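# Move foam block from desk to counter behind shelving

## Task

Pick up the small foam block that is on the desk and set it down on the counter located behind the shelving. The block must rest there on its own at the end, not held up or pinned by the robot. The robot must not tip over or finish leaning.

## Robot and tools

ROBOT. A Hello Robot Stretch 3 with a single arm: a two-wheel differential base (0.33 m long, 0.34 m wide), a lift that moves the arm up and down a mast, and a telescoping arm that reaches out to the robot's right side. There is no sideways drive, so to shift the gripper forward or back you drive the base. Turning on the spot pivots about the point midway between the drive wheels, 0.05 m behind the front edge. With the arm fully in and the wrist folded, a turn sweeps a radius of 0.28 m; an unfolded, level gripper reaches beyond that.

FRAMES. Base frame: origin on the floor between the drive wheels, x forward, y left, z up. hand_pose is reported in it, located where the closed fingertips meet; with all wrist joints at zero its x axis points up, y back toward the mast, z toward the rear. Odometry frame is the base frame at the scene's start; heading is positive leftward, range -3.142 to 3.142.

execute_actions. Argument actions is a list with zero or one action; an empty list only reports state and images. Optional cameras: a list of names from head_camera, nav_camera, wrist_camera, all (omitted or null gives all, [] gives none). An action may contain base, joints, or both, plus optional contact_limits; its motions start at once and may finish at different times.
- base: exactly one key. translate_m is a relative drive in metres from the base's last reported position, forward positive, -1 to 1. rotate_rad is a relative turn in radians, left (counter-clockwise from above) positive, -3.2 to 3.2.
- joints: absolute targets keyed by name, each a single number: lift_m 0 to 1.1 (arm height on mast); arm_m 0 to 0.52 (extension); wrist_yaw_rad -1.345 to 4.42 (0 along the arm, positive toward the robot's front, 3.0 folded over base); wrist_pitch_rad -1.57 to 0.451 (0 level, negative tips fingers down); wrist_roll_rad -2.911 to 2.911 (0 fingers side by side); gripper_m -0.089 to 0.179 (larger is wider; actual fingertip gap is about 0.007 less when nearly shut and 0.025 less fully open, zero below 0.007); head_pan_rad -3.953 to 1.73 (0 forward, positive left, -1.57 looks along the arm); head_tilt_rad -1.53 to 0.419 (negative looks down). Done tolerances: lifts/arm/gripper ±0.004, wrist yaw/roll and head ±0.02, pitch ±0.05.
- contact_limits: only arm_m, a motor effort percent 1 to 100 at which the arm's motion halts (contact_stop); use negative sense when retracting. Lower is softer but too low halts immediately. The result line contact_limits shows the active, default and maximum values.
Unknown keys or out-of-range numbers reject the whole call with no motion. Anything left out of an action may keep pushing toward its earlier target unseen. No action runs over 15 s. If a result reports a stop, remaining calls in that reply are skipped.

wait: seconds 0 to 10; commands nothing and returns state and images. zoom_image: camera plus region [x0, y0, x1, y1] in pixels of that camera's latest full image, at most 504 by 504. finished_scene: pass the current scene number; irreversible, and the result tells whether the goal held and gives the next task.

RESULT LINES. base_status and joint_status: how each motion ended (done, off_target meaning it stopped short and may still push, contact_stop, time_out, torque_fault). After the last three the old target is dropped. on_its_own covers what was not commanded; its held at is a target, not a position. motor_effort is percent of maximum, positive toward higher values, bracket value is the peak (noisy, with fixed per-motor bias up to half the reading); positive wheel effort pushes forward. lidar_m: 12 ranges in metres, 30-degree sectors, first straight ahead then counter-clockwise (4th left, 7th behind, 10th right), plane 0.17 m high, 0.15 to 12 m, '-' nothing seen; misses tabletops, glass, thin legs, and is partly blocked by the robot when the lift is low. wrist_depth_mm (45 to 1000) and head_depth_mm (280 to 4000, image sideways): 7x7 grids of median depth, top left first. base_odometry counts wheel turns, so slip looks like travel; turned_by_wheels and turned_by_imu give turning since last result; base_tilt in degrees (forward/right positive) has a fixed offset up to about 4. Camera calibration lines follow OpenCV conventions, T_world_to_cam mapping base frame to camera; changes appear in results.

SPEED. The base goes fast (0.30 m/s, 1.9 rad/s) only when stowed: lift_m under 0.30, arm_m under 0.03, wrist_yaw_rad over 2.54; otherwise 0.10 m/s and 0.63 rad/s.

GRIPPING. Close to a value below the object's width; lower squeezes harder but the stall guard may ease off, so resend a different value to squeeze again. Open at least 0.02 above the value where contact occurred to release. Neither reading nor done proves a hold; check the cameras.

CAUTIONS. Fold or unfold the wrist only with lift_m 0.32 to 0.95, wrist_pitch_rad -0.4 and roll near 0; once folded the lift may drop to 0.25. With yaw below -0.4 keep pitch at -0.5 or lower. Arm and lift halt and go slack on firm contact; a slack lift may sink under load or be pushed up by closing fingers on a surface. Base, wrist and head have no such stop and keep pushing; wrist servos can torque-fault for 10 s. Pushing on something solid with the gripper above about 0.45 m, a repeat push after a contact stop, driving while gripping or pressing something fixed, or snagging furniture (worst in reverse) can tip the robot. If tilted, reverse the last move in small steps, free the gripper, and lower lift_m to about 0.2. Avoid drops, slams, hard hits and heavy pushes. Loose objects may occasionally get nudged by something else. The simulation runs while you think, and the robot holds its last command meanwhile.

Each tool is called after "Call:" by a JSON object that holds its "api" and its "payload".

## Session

Call:
{"api": "execute_actions", "payload": {"actions": [{"joints":{"head_pan_rad":-1.5,"head_tilt_rad":-0.5}}]}}

Call:
{"api": "execute_actions", "payload": {"actions": [{"joints":{"head_pan_rad":1.5,"head_tilt_rad":-0.5}}], "cameras": ["head_camera","nav_camera"]}}

Call:
{"api": "execute_actions", "payload": {"actions": [{"joints":{"head_pan_rad":0,"head_tilt_rad":-0.4}}], "cameras": ["head_camera","nav_camera"]}}

Scene clock: 1.30 s.
base_odometry: x=+0.000 y=+0.000 heading=+0.000 (m, m, rad; odometry frame)
turned_by_wheels: +0.000 (rad since the last result)
turned_by_imu: +0.000 (rad since the last result)
base_tilt: forward=-0.2 right=-0.5 (deg)
lidar_m: 2.05 2.05 1.13 0.74 0.74 0.95 1.16 1.73 1.85 1.54 1.89 1.57
head_depth_mm: 1828 2004 2242 2493 2000 1563 1284 / 1764 1930 2157 2378 1991 1562 1282 / 1694 1871 1989 1775 1979 1546 1273 / 1646 1797 1900 1716 1894 1542 1260 / 1598 1735 1833 1342 1949 1524 1262 / 1532 1689 1778 1399 1939 1523 1254 / 1511 1629 1717 1307 1920 1522 1250
base_status: not commanded
joint_positions: lift_m=+0.327 arm_m=+0.001 wrist_yaw_rad=+2.905 wrist_pitch_rad=-0.553 wrist_roll_rad=-0.017 gripper_m=+0.037 head_pan_rad=-1.493 head_tilt_rad=-0.493
joint_status: all done
motor_effort: left_wheel=+0(0) right_wheel=-1(1) lift_m=+34(34) arm_m=+1(1) wrist_yaw_rad=+0(0) wrist_pitch_rad=+8(7) wrist_roll_rad=+0(0) gripper_m=+0(0) head_pan_rad=-5(38) head_tilt_rad=-4(38) (%)
hand_pose: x=+0.0269 y=+0.0534 z=+0.3105 quat_wxyz=(+0.271, +0.692, +0.114, +0.659) (m; base frame)
wrist_depth_mm: 543 664 749 - - - - / 595 - 806 - - - - / 644 - 792 797 813 823 829 / 638 626 653 657 664 663 680 / 538 549 - 568 571 566 565 / 478 - - 471 494 488 489 / - - - 433 425 431 428
pictures: head_camera (sideways: a quarter turn clockwise sets it upright), nav_camera (sideways: a quarter turn counterclockwise sets it upright), wrist_camera
camera_calibration (this result's frames):
head_camera: T_world_to_cam=[[-0.0835874, 0.471882, -0.87769, 1.1619], [0.994408, 0.0965454, -0.0427963, 0.0561138], [0.0645422, -0.87636, -0.477313, 0.576113], [0, 0, 0, 1]] pos_world=[0.00413631, -0.0488132, 1.29717]
nav_camera: T_world_to_cam=[[0.0544253, -0.507197, 0.86011, -1.07664], [-0.995725, -0.0919472, 0.00878645, 0.0496101], [0.0746283, -0.856911, -0.510033, 0.613676], [0, 0, 0, 1]] pos_world=[0.0621967, -0.0156394, 1.23859]
wrist_camera: T_world_to_cam=[[0.981923, -0.186649, 0.0314379, -0.0248631], [-0.0991403, -0.648656, -0.754597, 0.306986], [0.161237, 0.73784, -0.655435, 0.325885], [0, 0, 0, 1]] pos_world=[0.00230355, -0.0459634, 0.446028]
Images, in order (width x height): head_camera 896x504, nav_camera 672x504, wrist_camera 644x364.

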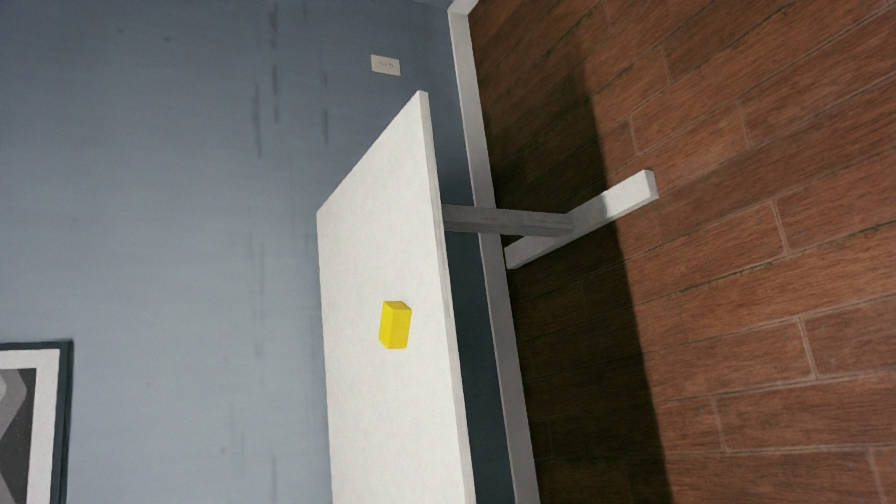

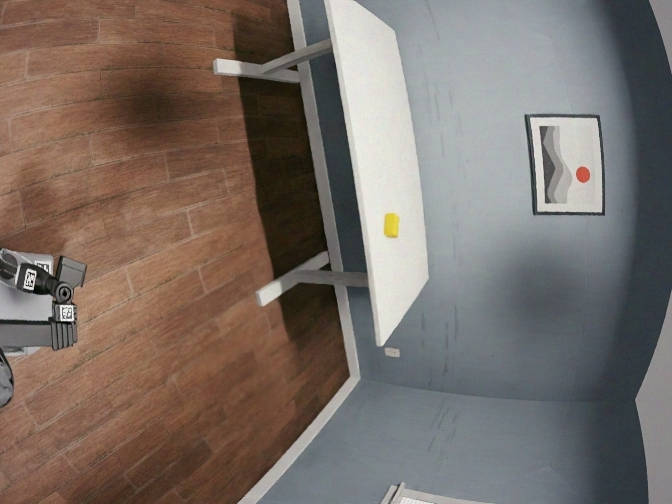

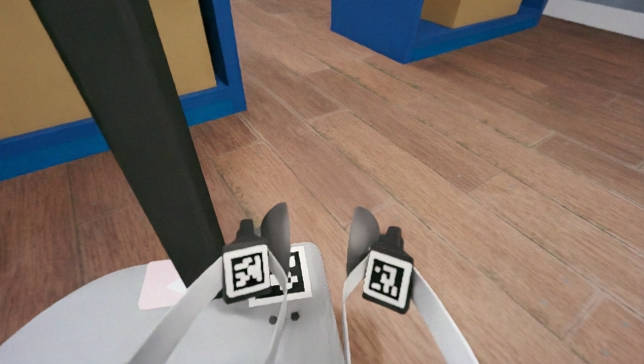

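Scene clock: 3.23 s.
base_odometry: x=+0.000 y=+0.000 heading=+0.000 (m, m, rad; odometry frame)
turned_by_wheels: +0.000 (rad since the last result)
turned_by_imu: +0.000 (rad since the last result)
base_tilt: forward=-0.2 right=-0.5 (deg)
lidar_m: 2.05 2.04 1.13 0.75 0.74 0.95 1.16 1.72 1.85 1.55 1.89 1.57
head_depth_mm: 1000 1050 1100 1176 1325 1516 1285 / 1142 1206 1276 1359 1447 1488 1281 / 2839 3101 3386 2422 1760 1540 1271 / 2690 2872 2641 2677 1949 1551 1268 / 2563 2613 2432 2524 1799 1441 1204 / 611 675 782 869 1055 1054 1145 / 874 807 690 1209 1137 982 1058
base_status: not commanded
joint_positions: lift_m=+0.327 arm_m=+0.001 wrist_yaw_rad=+2.905 wrist_pitch_rad=-0.553 wrist_roll_rad=-0.017 gripper_m=+0.037 head_pan_rad=+1.493 head_tilt_rad=-0.494
joint_status: all done
motor_effort: left_wheel=+0(0) right_wheel=-1(1) lift_m=+34(34) arm_m=+1(1) wrist_yaw_rad=+1(0) wrist_pitch_rad=+7(7) wrist_roll_rad=+0(0) gripper_m=+0(1) head_pan_rad=+3(36) head_tilt_rad=-3(3) (%)
hand_pose: x=+0.0269 y=+0.0534 z=+0.3105 quat_wxyz=(+0.271, +0.692, +0.114, +0.659) (m; base frame)
wrist_depth_mm: 547 672 757 - - - - / 593 - 818 - - - - / 652 - 795 785 804 819 829 / 641 631 645 656 664 665 671 / 546 544 - 573 572 566 565 / 477 - - 465 488 487 488 / - - - 433 426 426 430
pictures: head_camera (sideways: a quarter turn clockwise sets it upright), nav_camera (sideways: a quarter turn counterclockwise sets it upright)
camera_calibration (this result's frames):
head_camera: T_world_to_cam=[[0.00921536, -0.479279, -0.877614, 1.16123], [-0.997329, 0.0591833, -0.0427933, 0.0682595], [0.07245, 0.875665, -0.477454, 0.576248], [0, 0, 0, 1]] pos_world=[0.0156269, 0.047914, 1.29717]
nav_camera: T_world_to_cam=[[0.0250811, 0.509629, 0.860028, -1.07635], [0.997915, -0.0639357, 0.0087842, 0.0374518], [0.0594632, 0.858015, -0.51017, 0.613948], [0, 0, 0, 1]] pos_world=[-0.0468849, 0.0241584, 1.23858]
Images, in order (width x height): head_camera 896x504, nav_camera 672x504.

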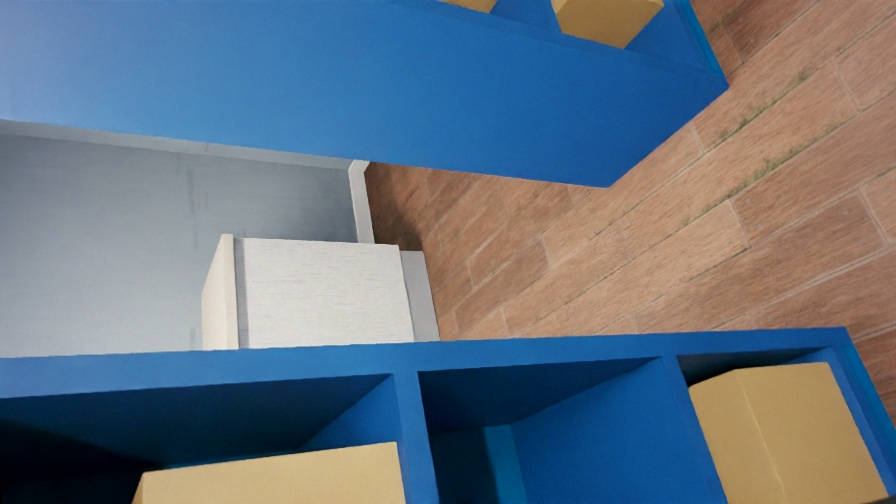

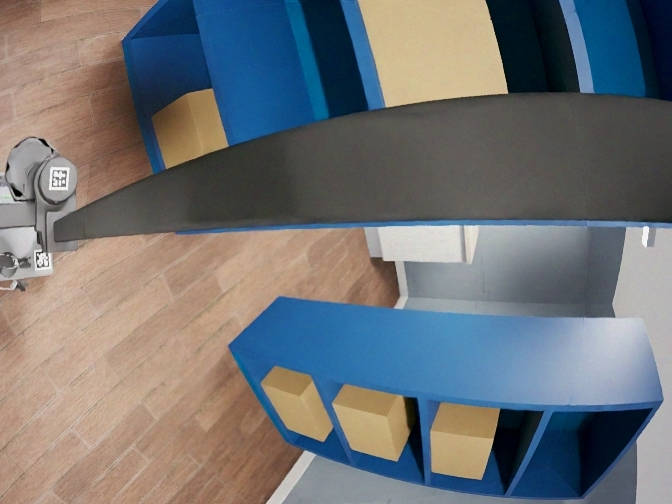

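Scene clock: 4.53 s.
base_odometry: x=+0.000 y=+0.000 heading=+0.000 (m, m, rad; odometry frame)
turned_by_wheels: +0.000 (rad since the last result)
turned_by_imu: +0.000 (rad since the last result)
base_tilt: forward=-0.2 right=-0.5 (deg)
lidar_m: 2.05 2.05 1.13 0.75 0.74 0.95 1.16 1.72 1.86 1.55 1.90 1.57
head_depth_mm: 2098 2280 2501 2678 2242 1692 1362 / 2012 2179 2377 2647 2218 1684 1354 / 1901 2054 2238 2463 2200 1679 1350 / 1819 1964 2121 2337 2184 1667 1348 / 1768 1893 2038 2226 2164 1656 1337 / 1692 1824 1968 2139 2134 1645 1322 / 1656 1754 1906 2048 2132 1643 1324
base_status: not commanded
joint_positions: lift_m=+0.327 arm_m=+0.001 wrist_yaw_rad=+2.905 wrist_pitch_rad=-0.553 wrist_roll_rad=-0.017 gripper_m=+0.037 head_pan_rad=+0.007 head_tilt_rad=-0.409
joint_status: all done
motor_effort: left_wheel=+0(0) right_wheel=-1(0) lift_m=+35(34) arm_m=+1(1) wrist_yaw_rad=+0(0) wrist_pitch_rad=+7(7) wrist_roll_rad=+0(0) gripper_m=+0(0) head_pan_rad=-3(37) head_tilt_rad=+5(17) (%)
hand_pose: x=+0.0269 y=+0.0534 z=+0.3105 quat_wxyz=(+0.271, +0.692, +0.114, +0.659) (m; base frame)
wrist_depth_mm: 547 655 758 - - - - / 592 - 801 - - - - / 649 - 792 804 815 805 842 / 638 625 652 654 667 668 675 / 538 545 - 566 578 568 564 / 478 - - 470 490 487 491 / - - - 433 425 427 430
pictures: head_camera (sideways: a quarter turn clockwise sets it upright), nav_camera (sideways: a quarter turn counterclockwise sets it upright)
camera_calibration (this result's frames):
head_camera: T_world_to_cam=[[-0.400632, -0.0494483, -0.914904, 1.21238], [-0.0222725, 0.998773, -0.0442282, 0.0641844], [0.915968, 0.00265802, -0.401242, 0.471931], [0, 0, 0, 1]] pos_world=[0.0548723, -0.00541014, 1.30141]
nav_camera: T_world_to_cam=[[0.435165, 0.0178711, 0.900173, -1.13121], [0.0204874, -0.999741, 0.00994366, 0.0419036], [0.900118, 0.0141151, -0.435418, 0.511553], [0, 0, 0, 1]] pos_world=[0.0309488, 0.0548881, 1.24061]
Images, in order (width x height): head_camera 896x504, nav_camera 672x504.

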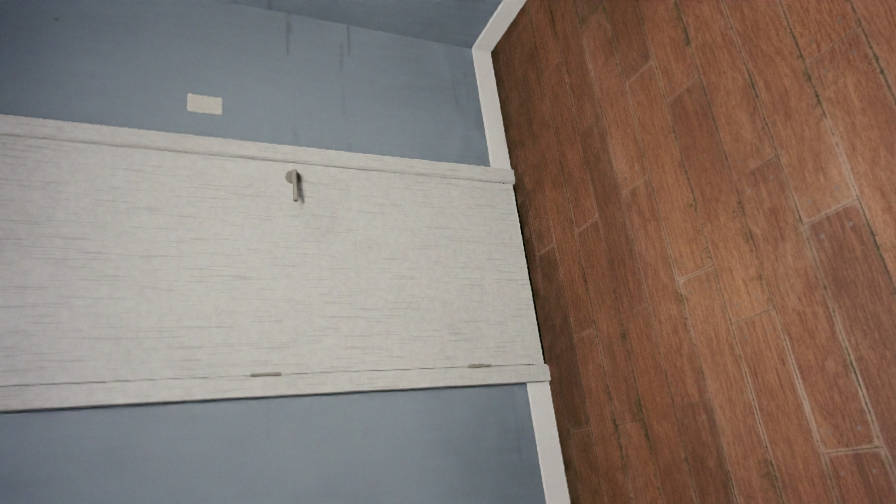

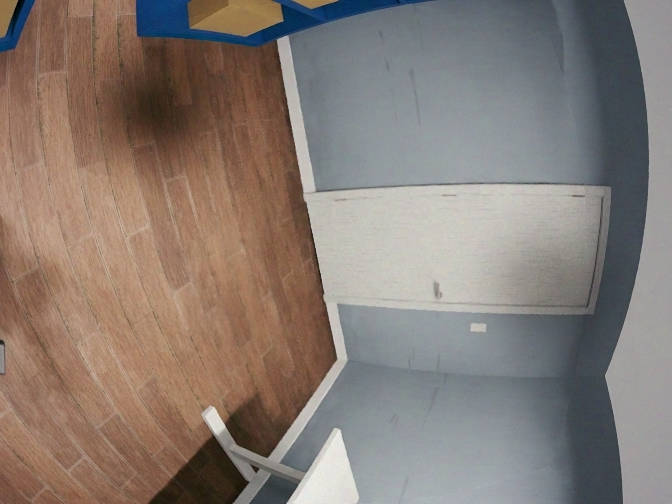

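Call:
{"api": "execute_actions", "payload": {"actions": [{"base":{"rotate_rad":-1.57},"joints":{"lift_m":0.28}}], "cameras": []}}

Call:
{"api": "execute_actions", "payload": {"actions": [{"base":{"translate_m":0.63}}], "cameras": []}}

Call:
{"api": "execute_actions", "payload": {"actions": [{"base":{"rotate_rad":1.97},"joints":{"lift_m":0.9,"head_pan_rad":-1.57,"head_tilt_rad":-0.7,"wrist_pitch_rad":-0.4}}], "cameras": []}}

Call:
{"api": "execute_actions", "payload": {"actions": [{"joints":{"wrist_yaw_rad":0,"gripper_m":0.15}}]}}

Scene clock: 7.40 s.
base_odometry: x=+0.000 y=+0.000 heading=-1.570 (m, m, rad; odometry frame)
turned_by_wheels: -1.570 (rad since the last result)
turned_by_imu: -1.548 (rad since the last result)
base_tilt: forward=-0.1 right=-0.5 (deg)
lidar_m: 1.55 1.89 1.57 2.06 2.05 1.13 0.74 0.73 0.95 1.16 1.72 1.86
head_depth_mm: 1933 2096 2272 2467 2230 1694 1360 / 1835 2008 2190 2455 2214 1683 1354 / 1778 1918 2095 2220 2199 1674 1349 / 1699 1841 1974 1536 2016 1656 1346 / 1640 1760 1904 1426 2156 1657 1337 / 1572 1683 1812 1319 2082 1644 1331 / 1498 1627 1751 1388 2012 1642 1331
base_status: done
joint_positions: lift_m=+0.280 arm_m=+0.001 wrist_yaw_rad=+2.905 wrist_pitch_rad=-0.553 wrist_roll_rad=-0.017 gripper_m=+0.037 head_pan_rad=+0.007 head_tilt_rad=-0.408
joint_status: all done
motor_effort: left_wheel=+5(18) right_wheel=-3(6) lift_m=+25(28) arm_m=+1(1) wrist_yaw_rad=+0(0) wrist_pitch_rad=+7(8) wrist_roll_rad=+0(0) gripper_m=+0(0) head_pan_rad=-3(3) head_tilt_rad=+4(5) (%)
hand_pose: x=+0.0269 y=+0.0534 z=+0.2640 quat_wxyz=(+0.271, +0.692, +0.114, +0.659) (m; base frame)
wrist_depth_mm: - - - - - - - / 881 - 904 914 950 940 956 / 693 - 721 707 728 738 743 / 570 564 590 586 587 597 604 / 487 503 - 517 514 505 508 / - - - - 438 434 438 / - - - - 382 385 386
pictures: none
No camera images: the call's "cameras" was empty. Leave "cameras" out to get every camera's image.

Scene clock: 11.20 s.
base_odometry: x=+0.001 y=-0.630 heading=-1.570 (m, m, rad; odometry frame)
turned_by_wheels: +0.000 (rad since the last result)
turned_by_imu: +0.003 (rad since the last result)
base_tilt: forward=-0.2 right=-0.4 (deg)
lidar_m: 0.92 1.32 1.22 2.14 2.29 1.72 1.33 1.31 1.45 1.49 1.47 1.59
head_depth_mm: 1327 1447 1587 1768 1980 1696 1367 / 1271 1377 1507 1667 1841 1527 1354 / 1210 1314 1440 1573 992 809 1346 / 1167 1261 1370 1445 986 774 1274 / 1125 1213 1309 1361 973 743 1336 / 1084 1158 1250 1324 968 740 1269 / 1040 1118 1203 1269 961 732 1222
base_status: done
joint_positions: lift_m=+0.280 arm_m=+0.001 wrist_yaw_rad=+2.905 wrist_pitch_rad=-0.553 wrist_roll_rad=-0.017 gripper_m=+0.037 head_pan_rad=+0.007 head_tilt_rad=-0.407
joint_status: not commanded
motor_effort: left_wheel=+4(17) right_wheel=-3(6) lift_m=+25(26) arm_m=+1(1) wrist_yaw_rad=+1(0) wrist_pitch_rad=+7(7) wrist_roll_rad=+0(0) gripper_m=+0(0) head_pan_rad=-3(4) head_tilt_rad=+4(5) (%)
hand_pose: x=+0.0269 y=+0.0534 z=+0.2640 quat_wxyz=(+0.271, +0.692, +0.114, +0.659) (m; base frame)
wrist_depth_mm: - - - - - - 981 / 877 - 897 911 944 955 954 / 690 - 715 721 726 735 747 / 571 562 577 588 585 600 601 / 487 503 - 513 511 503 506 / - - - - 439 434 439 / - - - - 384 383 385
pictures: none
No camera images: the call's "cameras" was empty. Leave "cameras" out to get every camera's image.

Scene clock: 17.67 s.
base_odometry: x=+0.001 y=-0.630 heading=+0.400 (m, m, rad; odometry frame)
turned_by_wheels: +1.970 (rad since the last result)
turned_by_imu: +1.943 (rad since the last result)
base_tilt: forward=-0.2 right=-0.5 (deg)
lidar_m: 2.28 1.92 1.37 1.31 1.35 1.53 1.47 1.53 0.91 1.32 1.23 1.23
head_depth_mm: 1078 1219 1194 896 764 - 1121 / 1088 1220 1185 895 760 - 1129 / 1087 1224 1183 891 780 - - / 1090 1236 1169 842 776 - - / 1093 1234 1164 877 774 - 1126 / 1101 1239 1155 875 1462 1361 1147 / 1103 1246 1149 871 1463 1326 1142
base_status: done
joint_positions: lift_m=+0.900 arm_m=+0.001 wrist_yaw_rad=+2.905 wrist_pitch_rad=-0.420 wrist_roll_rad=-0.017 gripper_m=+0.037 head_pan_rad=-1.563 head_tilt_rad=-0.691
joint_status: all done
motor_effort: left_wheel=-4(13) right_wheel=+2(8) lift_m=+43(45) arm_m=+1(1) wrist_yaw_rad=+0(1) wrist_pitch_rad=+12(14) wrist_roll_rad=+0(0) gripper_m=+0(0) head_pan_rad=-4(40) head_tilt_rad=-5(32) (%)
hand_pose: x=+0.0313 y=+0.0715 z=+0.9118 quat_wxyz=(+0.228, +0.698, +0.067, +0.675) (m; base frame)
wrist_depth_mm: - - - - - - - / - - - - - - - / - - - - - - - / - - - - - - - / - - - - - - - / - - - - - - - / - - - - - - -
pictures: none
No camera images: the call's "cameras" was empty. Leave "cameras" out to get every camera's image.

Scene clock: 20.13 s.
base_odometry: x=+0.001 y=-0.630 heading=+0.400 (m, m, rad; odometry frame)
turned_by_wheels: +0.000 (rad since the last result)
turned_by_imu: +0.000 (rad since the last result)
base_tilt: forward=-0.2 right=-0.4 (deg)
lidar_m: 2.27 1.91 1.36 1.32 1.35 1.53 1.48 1.52 0.92 1.32 1.23 1.22
head_depth_mm: 1084 1214 1193 900 763 - - / 1084 1226 1195 896 772 - - / 1084 1228 1180 886 779 - - / 1091 1229 1173 842 777 - 1150 / 1098 1235 1156 882 1464 1336 1151 / 1093 1235 1151 876 1470 1333 1146 / 1104 1243 1147 870 1461 1327 1142
base_status: not commanded
joint_positions: lift_m=+0.900 arm_m=+0.001 wrist_yaw_rad=+0.002 wrist_pitch_rad=-0.420 wrist_roll_rad=-0.017 gripper_m=+0.150 head_pan_rad=-1.563 head_tilt_rad=-0.691
joint_status: all done
motor_effort: left_wheel=-4(4) right_wheel=+2(2) lift_m=+43(43) arm_m=+1(0) wrist_yaw_rad=-3(4) wrist_pitch_rad=+13(11) wrist_roll_rad=+0(0) gripper_m=+0(89) head_pan_rad=-4(3) head_tilt_rad=-5(5) (%)
hand_pose: x=-0.0211 y=-0.3704 z=+0.9118 quat_wxyz=(+0.698, +0.150, -0.685, -0.146) (m; base frame)
wrist_depth_mm: 994 976 955 956 943 915 926 / 979 987 - - - - - / 680 683 695 714 722 727 - / 521 529 537 510 552 560 - / 423 443 432 439 438 467 452 / - - - - 974 - 403 / - - - - - - -
pictures: head_camera (sideways: a quarter turn clockwise sets it upright), nav_camera (sideways: a quarter turn counterclockwise sets it upright), wrist_camera
camera_calibration (this result's frames):
head_camera: T_world_to_cam=[[-0.0515648, 0.639968, -0.766669, 1.01695], [0.998668, 0.0346165, -0.0382729, 0.0501883], [0.00204598, -0.767621, -0.640901, 0.789323], [0, 0, 0, 1]] pos_world=[0.000702559, -0.0466534, 1.28746]
nav_camera: T_world_to_cam=[[0.0199655, -0.669047, 0.742951, -0.923693], [-0.999711, -0.0233365, 0.00585029, 0.0534588], [0.0134237, -0.742853, -0.66932, 0.821271], [0, 0, 0, 1]] pos_world=[0.0608608, -0.0066628, 1.23564]
wrist_camera: T_world_to_cam=[[-0.998225, -0.0461906, 0.0375805, -0.0710525], [-0.0567888, 0.548594, -0.834158, 0.997894], [0.0179139, -0.834812, -0.550243, 0.358994], [0, 0, 0, 1]] pos_world=[-0.0206882, -0.251028, 1.03261]
Images, in order (width x height): head_camera 896x504, nav_camera 672x504, wrist_camera 644x364.

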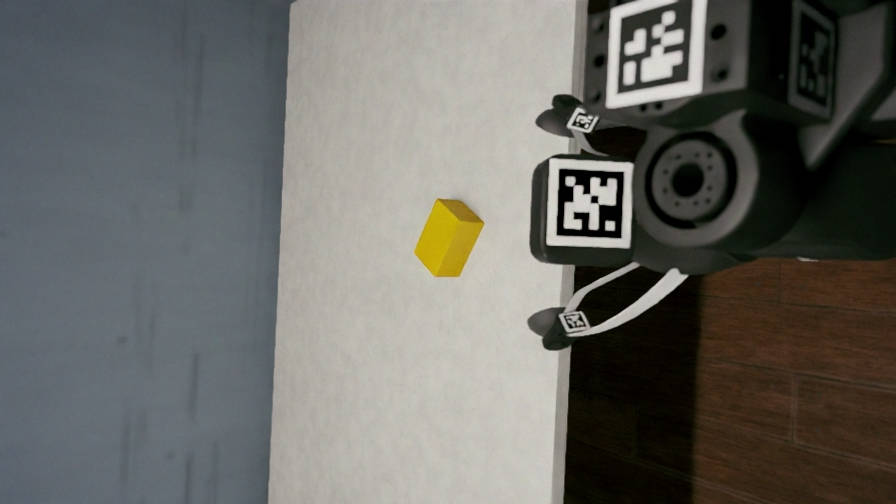

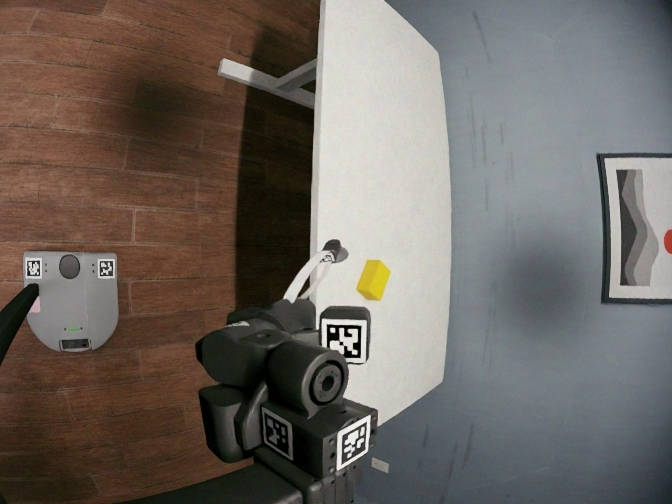

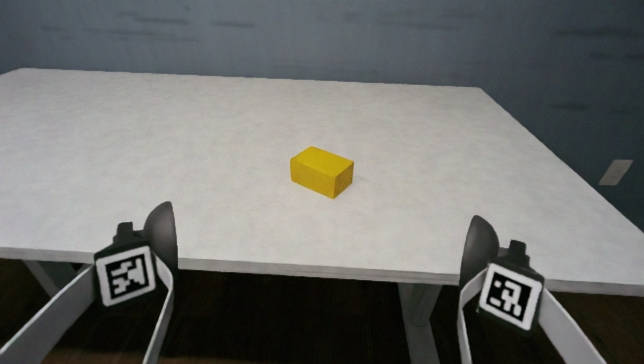

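Call:
{"api": "execute_actions", "payload": {"actions": [{"joints":{"arm_m":0.27,"lift_m":0.78}}], "cameras": ["wrist_camera"]}}

Scene clock: 23.47 s.
base_odometry: x=+0.001 y=-0.630 heading=+0.400 (m, m, rad; odometry frame)
turned_by_wheels: +0.000 (rad since the last result)
turned_by_imu: -0.001 (rad since the last result)
base_tilt: forward=-0.3 right=-0.4 (deg)
lidar_m: 2.27 1.91 1.37 1.31 1.35 1.53 1.47 1.53 0.92 1.31 1.23 1.22
head_depth_mm: 1081 1214 1196 900 764 - - / 1083 1222 1185 966 1492 1317 1143 / 1089 1223 1180 - 1485 1342 1154 / 1089 1232 1168 915 1483 1344 1156 / 1091 1237 1164 880 1476 1337 1149 / 1099 1240 1158 875 1470 1336 1143 / 1097 1243 1141 871 1464 1326 1143
base_status: not commanded
joint_positions: lift_m=+0.780 arm_m=+0.270 wrist_yaw_rad=+0.001 wrist_pitch_rad=-0.420 wrist_roll_rad=-0.017 gripper_m=+0.150 head_pan_rad=-1.563 head_tilt_rad=-0.691
joint_status: all done
motor_effort: left_wheel=-4(4) right_wheel=+2(2) lift_m=+25(37) arm_m=+3(3) wrist_yaw_rad=-1(3) wrist_pitch_rad=+12(12) wrist_roll_rad=+0(1) gripper_m=+0(0) head_pan_rad=-4(3) head_tilt_rad=-5(5) (%)
hand_pose: x=-0.0214 y=-0.6388 z=+0.7925 quat_wxyz=(+0.698, +0.149, -0.685, -0.146) (m; base frame)
wrist_depth_mm: 748 738 728 715 708 695 695 / 580 603 621 636 644 673 752 / 414 420 429 434 446 455 464 / 319 322 328 331 337 342 346 / 261 274 247 212 270 285 277 / 225 - 223 216 227 - 231 / 184 190 193 193 195 194 198
pictures: wrist_camera
camera_calibration (this result's frames):
wrist_camera: T_world_to_cam=[[-0.998285, -0.0448748, 0.0375902, -0.0784319], [-0.05607, 0.548482, -0.83428, 1.04572], [0.0168205, -0.834957, -0.550058, 0.0690311], [0, 0, 0, 1]] pos_world=[-0.0208253, -0.519438, 0.91334]
Images, in order (width x height): wrist_camera 644x364.

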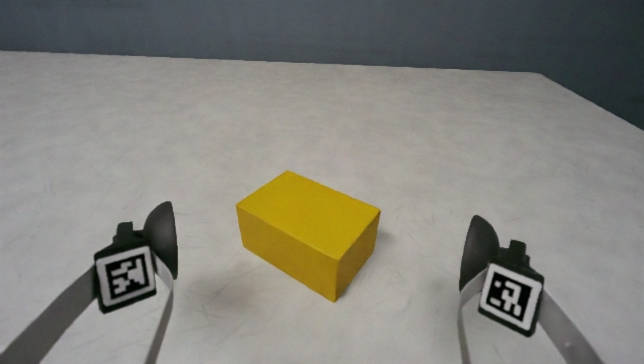

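Call:
{"api": "execute_actions", "payload": {"actions": [{"base":{"translate_m":0.01},"joints":{"arm_m":0.31,"lift_m":0.733}}], "cameras": []}}

Call:
{"api": "execute_actions", "payload": {"actions": [{"joints":{"arm_m":0.345,"lift_m":0.725}}], "cameras": ["wrist_camera"]}}

Call:
{"api": "execute_actions", "payload": {"actions": [{"joints":{"gripper_m":0.02}}], "cameras": []}}

Call:
{"api": "execute_actions", "payload": {"actions": [{"joints":{"lift_m":0.9,"arm_m":0.0,"head_pan_rad":1.2,"head_tilt_rad":-0.5}}]}}

Scene clock: 25.27 s.
base_odometry: x=+0.010 y=-0.626 heading=+0.400 (m, m, rad; odometry frame)
turned_by_wheels: +0.000 (rad since the last result)
turned_by_imu: +0.000 (rad since the last result)
base_tilt: forward=-0.2 right=-0.5 (deg)
lidar_m: 2.27 1.91 1.37 1.32 1.35 1.54 1.48 1.54 0.92 1.32 1.22 1.22
head_depth_mm: 1081 1216 1201 894 784 1372 - / 1081 1232 1187 930 - 1334 1152 / 1088 1225 1173 961 1504 1349 1159 / 1092 1221 1167 932 1477 1339 1151 / 1093 1233 1166 882 1478 1339 1148 / 1091 1240 1152 872 1475 1330 1150 / 1099 1245 1148 870 1455 1327 1144
base_status: done
joint_positions: lift_m=+0.733 arm_m=+0.310 wrist_yaw_rad=+0.001 wrist_pitch_rad=-0.420 wrist_roll_rad=-0.017 gripper_m=+0.150 head_pan_rad=-1.563 head_tilt_rad=-0.691
joint_status: all done
motor_effort: left_wheel=-4(7) right_wheel=+3(7) lift_m=+24(25) arm_m=+3(2) wrist_yaw_rad=-1(0) wrist_pitch_rad=+12(12) wrist_roll_rad=+1(1) gripper_m=+0(0) head_pan_rad=-4(4) head_tilt_rad=-5(5) (%)
hand_pose: x=-0.0214 y=-0.6788 z=+0.7455 quat_wxyz=(+0.698, +0.149, -0.685, -0.146) (m; base frame)
wrist_depth_mm: 686 690 680 671 668 657 661 / 446 451 467 477 489 509 517 / 311 318 323 329 335 341 347 / 240 244 225 172 254 257 260 / 195 205 185 145 189 215 209 / 170 - 167 157 166 - 173 / 139 143 145 146 147 146 150
pictures: none
No camera images: the call's "cameras" was empty. Leave "cameras" out to get every camera's image.

Scene clock: 26.57 s.
base_odometry: x=+0.010 y=-0.626 heading=+0.400 (m, m, rad; odometry frame)
turned_by_wheels: +0.000 (rad since the last result)
turned_by_imu: +0.000 (rad since the last result)
base_tilt: forward=-0.2 right=-0.5 (deg)
lidar_m: 2.26 1.91 1.36 1.31 1.35 1.53 1.48 1.53 0.92 1.31 1.22 1.21
head_depth_mm: 1083 1216 1196 902 785 1391 - / 1083 1222 1186 928 - 1317 1137 / 1092 1224 1179 - 1478 1341 1161 / 1092 1229 1168 885 1486 1344 1155 / 1091 1234 1168 878 1470 1341 1154 / 1098 1244 1156 873 1466 1333 1145 / 1105 1242 1144 872 1466 1328 1145
base_status: not commanded
joint_positions: lift_m=+0.725 arm_m=+0.345 wrist_yaw_rad=+0.001 wrist_pitch_rad=-0.417 wrist_roll_rad=-0.017 gripper_m=+0.150 head_pan_rad=-1.563 head_tilt_rad=-0.691
joint_status: all done
motor_effort: left_wheel=-4(4) right_wheel=+2(2) lift_m=+23(25) arm_m=+3(3) wrist_yaw_rad=-1(1) wrist_pitch_rad=+10(12) wrist_roll_rad=+0(1) gripper_m=+0(0) head_pan_rad=-3(3) head_tilt_rad=-6(5) (%)
hand_pose: x=-0.0214 y=-0.7142 z=+0.7383 quat_wxyz=(+0.698, +0.148, -0.686, -0.145) (m; base frame)
wrist_depth_mm: 652 646 645 650 637 631 629 / 424 433 447 457 469 485 499 / 299 302 307 314 319 327 330 / 229 231 234 166 241 245 249 / 186 194 133 128 135 204 199 / 162 153 147 111 130 - 165 / 132 136 137 117 136 138 142
pictures: wrist_camera
camera_calibration (this result's frames):
wrist_camera: T_world_to_cam=[[-0.998285, -0.0447599, 0.0377264, -0.0797911], [-0.0560684, 0.545881, -0.835985, 1.04117], [0.0168245, -0.836666, -0.547454, -0.0268788], [0, 0, 0, 1]] pos_world=[-0.0208251, -0.594417, 0.8587]
Images, in order (width x height): wrist_camera 644x364.

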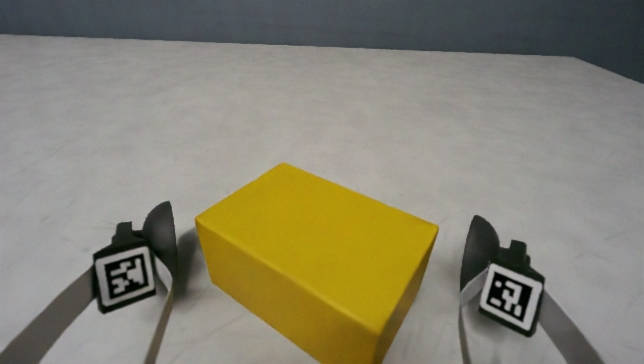

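Scene clock: 28.37 s.
base_odometry: x=+0.010 y=-0.626 heading=+0.400 (m, m, rad; odometry frame)
turned_by_wheels: +0.000 (rad since the last result)
turned_by_imu: +0.000 (rad since the last result)
base_tilt: forward=-0.3 right=-0.4 (deg)
lidar_m: 2.26 1.91 1.36 1.32 1.35 1.54 1.48 1.54 0.92 1.32 1.22 1.22
head_depth_mm: 1084 1218 1194 898 786 1389 - / 1087 1221 1186 928 - 1318 1135 / 1083 1230 1179 - 1483 1342 1157 / 1093 1235 1170 915 1481 1346 1151 / 1098 1234 1162 880 1474 1332 1153 / 1101 1240 1156 873 1469 1335 1143 / 1101 1246 1151 868 1468 1324 1144
base_status: not commanded
joint_positions: lift_m=+0.725 arm_m=+0.345 wrist_yaw_rad=+0.001 wrist_pitch_rad=-0.413 wrist_roll_rad=-0.017 gripper_m=+0.022 head_pan_rad=-1.563 head_tilt_rad=-0.691
joint_status: all done
motor_effort: left_wheel=-4(4) right_wheel=+2(2) lift_m=+25(24) arm_m=+3(3) wrist_yaw_rad=-1(1) wrist_pitch_rad=+7(9) wrist_roll_rad=+0(0) gripper_m=-41(100) head_pan_rad=-2(3) head_tilt_rad=-5(5) (%)
hand_pose: x=-0.0214 y=-0.7148 z=+0.7393 quat_wxyz=(+0.698, +0.146, -0.686, -0.144) (m; base frame)
wrist_depth_mm: 659 653 648 652 640 641 630 / 435 442 454 467 477 493 510 / 301 304 310 315 323 329 336 / 229 233 236 230 244 247 250 / 187 189 127 128 129 198 200 / 158 160 128 107 110 165 166 / - 137 134 107 133 141 142
pictures: none
No camera images: the call's "cameras" was empty. Leave "cameras" out to get every camera's image.

Scene clock: 32.10 s.
base_odometry: x=+0.010 y=-0.626 heading=+0.400 (m, m, rad; odometry frame)
turned_by_wheels: +0.000 (rad since the last result)
turned_by_imu: -0.001 (rad since the last result)
base_tilt: forward=-0.1 right=-0.6 (deg)
lidar_m: 2.27 1.91 1.37 1.32 1.35 1.54 1.48 1.54 0.92 1.32 1.22 1.21
head_depth_mm: 1470 1534 1672 1986 1961 1547 1273 / 3175 1794 1893 1990 1948 1536 1273 / 3194 3439 3565 2635 1943 1525 1267 / 1195 2882 3017 2351 1837 1524 1255 / 1310 1243 1700 1647 1680 1505 1248 / 1424 1168 1726 1644 1597 1513 1249 / 1374 1127 1658 1594 1599 1506 1242
base_status: not commanded
joint_positions: lift_m=+0.900 arm_m=+0.002 wrist_yaw_rad=+0.001 wrist_pitch_rad=-0.418 wrist_roll_rad=-0.017 gripper_m=+0.041 head_pan_rad=+1.193 head_tilt_rad=-0.507
joint_status: all done
joint sent to its limit — the command would take arm_m past its lower limit, so that joint was sent only as far as its limit.
on_its_own: gripper_m is held at +0.040, not at your +0.020, by its stall guard, which is still easing
motor_effort: left_wheel=-4(4) right_wheel=+2(1) lift_m=+43(46) arm_m=-1(1) wrist_yaw_rad=-1(1) wrist_pitch_rad=+10(10) wrist_roll_rad=+0(0) gripper_m=-32(41) head_pan_rad=+2(40) head_tilt_rad=+4(26) (%)
hand_pose: x=-0.0214 y=-0.3710 z=+0.9124 quat_wxyz=(+0.698, +0.148, -0.686, -0.145) (m; base frame)
wrist_depth_mm: 1000 983 963 964 942 938 925 / 968 - - - - - - / 678 694 697 721 735 748 - / 528 529 536 524 551 558 - / 426 434 127 127 129 449 457 / - - 129 107 110 402 400 / - - - 107 983 - -
pictures: head_camera (sideways: a quarter turn clockwise sets it upright), nav_camera (sideways: a quarter turn counterclockwise sets it upright), wrist_camera
camera_calibration (this result's frames):
head_camera: T_world_to_cam=[[-0.137153, -0.471709, -0.871022, 1.15353], [-0.935573, 0.350564, -0.0425336, 0.0675439], [0.325412, 0.809071, -0.489399, 0.590248], [0, 0, 0, 1]] pos_world=[0.0293278, 0.0428985, 1.29649]
nav_camera: T_world_to_cam=[[0.178794, 0.49035, 0.852989, -1.06811], [0.934558, -0.355708, 0.00859168, 0.038089], [0.307628, 0.795631, -0.521859, 0.627642], [0, 0, 0, 1]] pos_world=[-0.0377054, 0.037925, 1.2383]
wrist_camera: T_world_to_cam=[[-0.998288, -0.04471, 0.0377039, -0.0709742], [-0.0560314, 0.546339, -0.835688, 0.999269], [0.0167645, -0.83637, -0.547909, 0.356126], [0, 0, 0, 1]] pos_world=[-0.0208325, -0.25126, 1.03288]
Images, in order (width x height): head_camera 896x504, nav_camera 672x504, wrist_camera 644x364.

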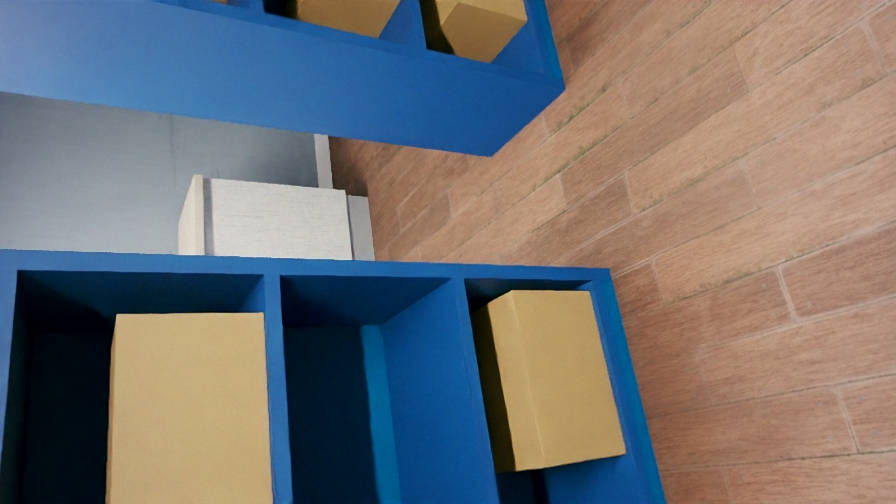

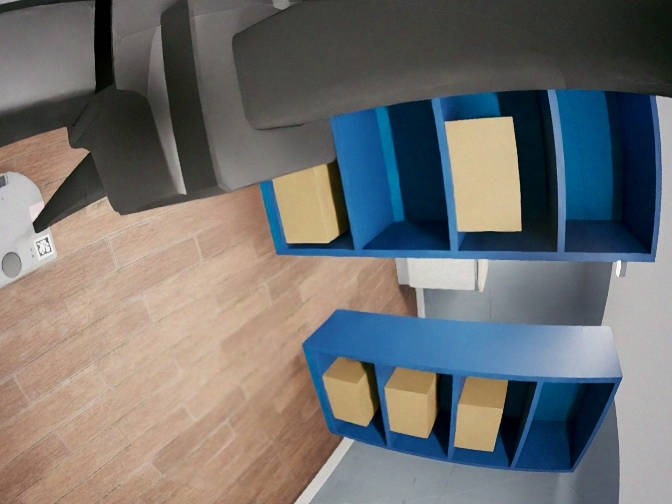

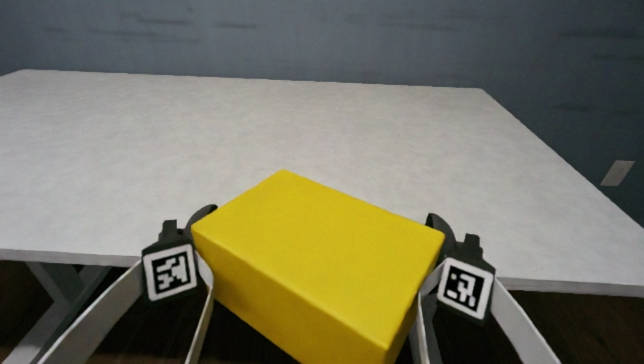

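Call:
{"api": "execute_actions", "payload": {"actions": [{"joints":{"wrist_yaw_rad":3.0,"wrist_pitch_rad":-0.4}}], "cameras": []}}

Call:
{"api": "execute_actions", "payload": {"actions": [{"base":{"rotate_rad":0.785},"joints":{"lift_m":0.28,"head_pan_rad":0,"head_tilt_rad":-0.8}}], "cameras": []}}

Call:
{"api": "execute_actions", "payload": {"actions": [{"base":{"translate_m":1.0}}], "cameras": []}}

Call:
{"api": "execute_actions", "payload": {"actions": [{"base":{"rotate_rad":0.7}}]}}

Scene clock: 34.93 s.
base_odometry: x=+0.010 y=-0.626 heading=+0.400 (m, m, rad; odometry frame)
turned_by_wheels: +0.000 (rad since the last result)
turned_by_imu: -0.001 (rad since the last result)
base_tilt: forward=-0.3 right=-0.4 (deg)
lidar_m: 2.27 1.90 1.37 1.32 1.35 1.54 1.48 1.54 0.91 1.31 1.22 1.21
head_depth_mm: 1469 1532 1663 1984 1959 1548 1278 / 3183 1806 1895 1975 1939 1542 1267 / 3192 3421 3581 2638 1938 1530 1263 / 1199 2849 3018 2382 1852 1521 1261 / 1312 1244 1704 1653 1684 1520 1255 / 1420 1176 1736 1639 1595 1508 1248 / 1376 1124 1656 1593 1612 1501 1242
base_status: not commanded
joint_positions: lift_m=+0.900 arm_m=+0.002 wrist_yaw_rad=+2.998 wrist_pitch_rad=-0.418 wrist_roll_rad=-0.017 gripper_m=+0.055 head_pan_rad=+1.193 head_tilt_rad=-0.507
joint_status: all done
on_its_own: gripper_m is held at +0.054, not at your +0.020, by its stall guard, which is still easing
motor_effort: left_wheel=-4(4) right_wheel=+2(2) lift_m=+44(43) arm_m=-1(1) wrist_yaw_rad=+3(2) wrist_pitch_rad=+11(9) wrist_roll_rad=+0(0) gripper_m=-27(31) head_pan_rad=+3(4) head_tilt_rad=+4(5) (%)
hand_pose: x=+0.0109 y=+0.0757 z=+0.9124 quat_wxyz=(+0.195, +0.694, +0.098, +0.686) (m; base frame)
wrist_depth_mm: - - - - - - - / - - - - - - - / - - - - - - - / - - - - - - - / - - 128 128 129 - - / - - 129 108 110 - - / - - - 109 - - -
pictures: none
No camera images: the call's "cameras" was empty. Leave "cameras" out to get every camera's image.

Scene clock: 41.40 s.
base_odometry: x=+0.010 y=-0.626 heading=+1.185 (m, m, rad; odometry frame)
turned_by_wheels: +0.785 (rad since the last result)
turned_by_imu: +0.774 (rad since the last result)
base_tilt: forward=-0.2 right=-0.5 (deg)
lidar_m: 1.72 1.31 1.32 1.72 1.48 1.48 1.53 0.92 1.32 1.22 2.27 2.27
head_depth_mm: 2162 2388 2271 1801 1517 1291 1128 / 1992 2385 2276 1807 1495 1288 1124 / 1844 2100 2175 1806 1500 1287 1124 / 1709 1829 2095 1781 1494 1280 1120 / 1525 1769 2053 1782 1488 1278 1112 / 3211 2720 2226 1766 1472 1264 1116 / 2725 2770 2131 1662 1479 1264 1108
base_status: done
joint_positions: lift_m=+0.280 arm_m=+0.002 wrist_yaw_rad=+2.998 wrist_pitch_rad=-0.418 wrist_roll_rad=-0.017 gripper_m=+0.068 head_pan_rad=+0.007 head_tilt_rad=-0.790
joint_status: all done
on_its_own: gripper_m is held at +0.067, not at your +0.020, by its stall guard, which is not easing now
motor_effort: left_wheel=-4(11) right_wheel=+3(5) lift_m=+25(38) arm_m=-1(1) wrist_yaw_rad=+3(3) wrist_pitch_rad=+11(11) wrist_roll_rad=+0(0) gripper_m=-21(26) head_pan_rad=-2(36) head_tilt_rad=-6(32) (%)
hand_pose: x=+0.0108 y=+0.0756 z=+0.2930 quat_wxyz=(+0.195, +0.694, +0.099, +0.686) (m; base frame)
wrist_depth_mm: - - - - - - 944 / - - - - - - 995 / 909 902 936 939 957 983 974 / 691 703 712 689 732 734 752 / 557 569 129 128 129 597 601 / 476 - 128 110 111 503 500 / - - - 109 396 413 425
pictures: none
No camera images: the call's "cameras" was empty. Leave "cameras" out to get every camera's image.

Scene clock: 46.40 s.
base_odometry: x=+0.387 y=+0.300 heading=+1.185 (m, m, rad; odometry frame)
turned_by_wheels: +0.000 (rad since the last result)
turned_by_imu: +0.004 (rad since the last result)
base_tilt: forward=-0.3 right=-0.5 (deg)
lidar_m: 0.71 0.81 0.62 0.70 1.24 2.20 1.88 2.03 1.57 1.81 1.58 1.22
head_depth_mm: 956 1307 1592 1815 1506 1288 1128 / 850 1140 1263 1653 1499 1285 1121 / 775 1032 1076 1396 1491 1277 1118 / 828 984 1040 1286 1432 1280 1116 / 886 718 1052 1023 1327 1276 1119 / 598 707 869 1140 1444 1267 1114 / 690 849 1098 1707 1477 1265 1114
base_status: done
joint_positions: lift_m=+0.280 arm_m=+0.002 wrist_yaw_rad=+2.999 wrist_pitch_rad=-0.418 wrist_roll_rad=-0.017 gripper_m=+0.068 head_pan_rad=+0.007 head_tilt_rad=-0.791
joint_status: not commanded
on_its_own: gripper_m is held at +0.067, not at your +0.020, by its stall guard, which is not easing now
motor_effort: left_wheel=-4(12) right_wheel=+2(8) lift_m=+25(25) arm_m=-1(1) wrist_yaw_rad=+1(3) wrist_pitch_rad=+10(11) wrist_roll_rad=+1(0) gripper_m=-22(22) head_pan_rad=-3(3) head_tilt_rad=-5(6) (%)
hand_pose: x=+0.0107 y=+0.0756 z=+0.2930 quat_wxyz=(+0.195, +0.694, +0.099, +0.686) (m; base frame)
wrist_depth_mm: - - - 742 628 - - / - - - 808 682 - - / 893 912 934 829 752 960 - / 685 701 722 691 728 737 759 / 565 562 129 128 129 589 597 / 476 - 128 109 111 505 496 / - - - 109 397 411 428
pictures: none
No camera images: the call's "cameras" was empty. Leave "cameras" out to get every camera's image.

Scene clock: 48.07 s.
base_odometry: x=+0.387 y=+0.300 heading=+1.884 (m, m, rad; odometry frame)
turned_by_wheels: +0.700 (rad since the last result)
turned_by_imu: +0.689 (rad since the last result)
base_tilt: forward=-0.3 right=-0.5 (deg)
lidar_m: 2.16 0.63 0.80 2.19 2.23 1.89 1.58 2.06 1.66 1.58 0.94 0.71
head_depth_mm: 1869 967 971 979 1114 1263 1133 / 1863 2137 2260 1378 1387 1289 1124 / 1847 2143 2241 1800 1497 1284 1126 / 1853 2112 2238 1791 1497 1272 1121 / 1851 2113 2222 1790 1488 1272 1114 / 1842 2058 2077 1205 1186 1239 1117 / 760 752 743 803 1052 1217 1107
base_status: done
joint_positions: lift_m=+0.280 arm_m=+0.002 wrist_yaw_rad=+2.999 wrist_pitch_rad=-0.418 wrist_roll_rad=-0.017 gripper_m=+0.068 head_pan_rad=+0.007 head_tilt_rad=-0.791
joint_status: not commanded
on_its_own: gripper_m is held at +0.067, not at your +0.020, by its stall guard, which is not easing now
motor_effort: left_wheel=-4(15) right_wheel=+2(7) lift_m=+25(25) arm_m=-1(1) wrist_yaw_rad=+1(2) wrist_pitch_rad=+11(11) wrist_roll_rad=+0(0) gripper_m=-22(22) head_pan_rad=-4(3) head_tilt_rad=-5(6) (%)
hand_pose: x=+0.0107 y=+0.0756 z=+0.2930 quat_wxyz=(+0.195, +0.694, +0.099, +0.686) (m; base frame)
wrist_depth_mm: - - - - - - 603 / - - - - - 792 576 / 895 915 931 936 934 797 584 / 692 686 715 691 724 701 593 / 562 568 129 128 129 594 554 / 474 - 128 110 111 504 495 / - - - 109 401 414 425
pictures: head_camera (sideways: a quarter turn clockwise sets it upright), nav_camera (sideways: a quarter turn counterclockwise sets it upright), wrist_camera
camera_calibration (this result's frames):
head_camera: T_world_to_cam=[[-0.712934, -0.051448, -0.699341, 0.933237], [-0.0373181, 0.998675, -0.0354255, 0.0527961], [0.700237, 0.000841999, -0.71391, 0.880026], [0, 0, 0, 1]] pos_world=[0.0510803, -0.00545395, 1.28278]
nav_camera: T_world_to_cam=[[0.739487, 0.0198035, 0.672879, -0.836764], [0.0228754, -0.999729, 0.00428312, 0.049262], [0.672782, 0.0122251, -0.73974, 0.908837], [0, 0, 0, 1]] pos_world=[0.00620021, 0.0547088, 1.23513]
wrist_camera: T_world_to_cam=[[0.994439, -0.0983313, 0.0377038, -0.0128629], [-0.0226098, -0.549019, -0.835504, 0.321907], [0.102856, 0.830005, -0.548189, 0.262887], [0, 0, 0, 1]] pos_world=[-0.00696988, -0.0427289, 0.413551]
Images, in order (width x height): head_camera 896x504, nav_camera 672x504, wrist_camera 644x364.

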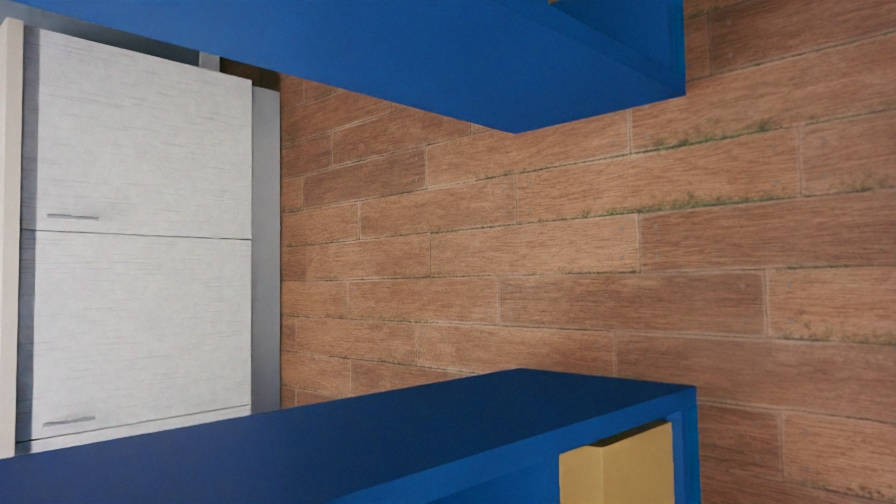

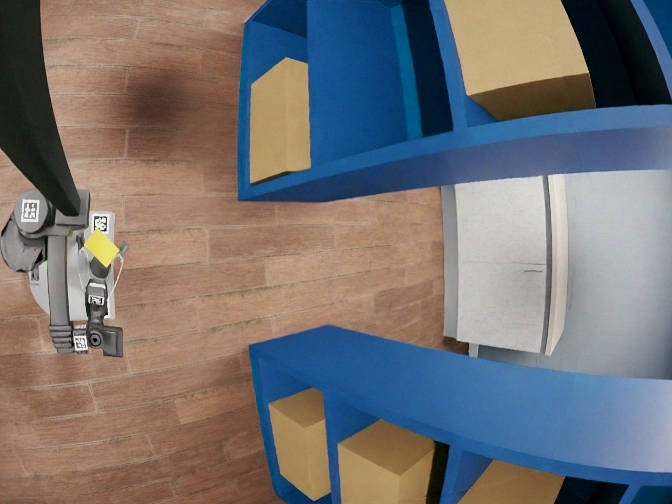

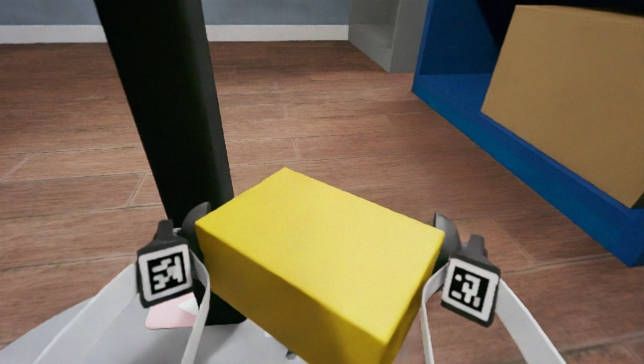

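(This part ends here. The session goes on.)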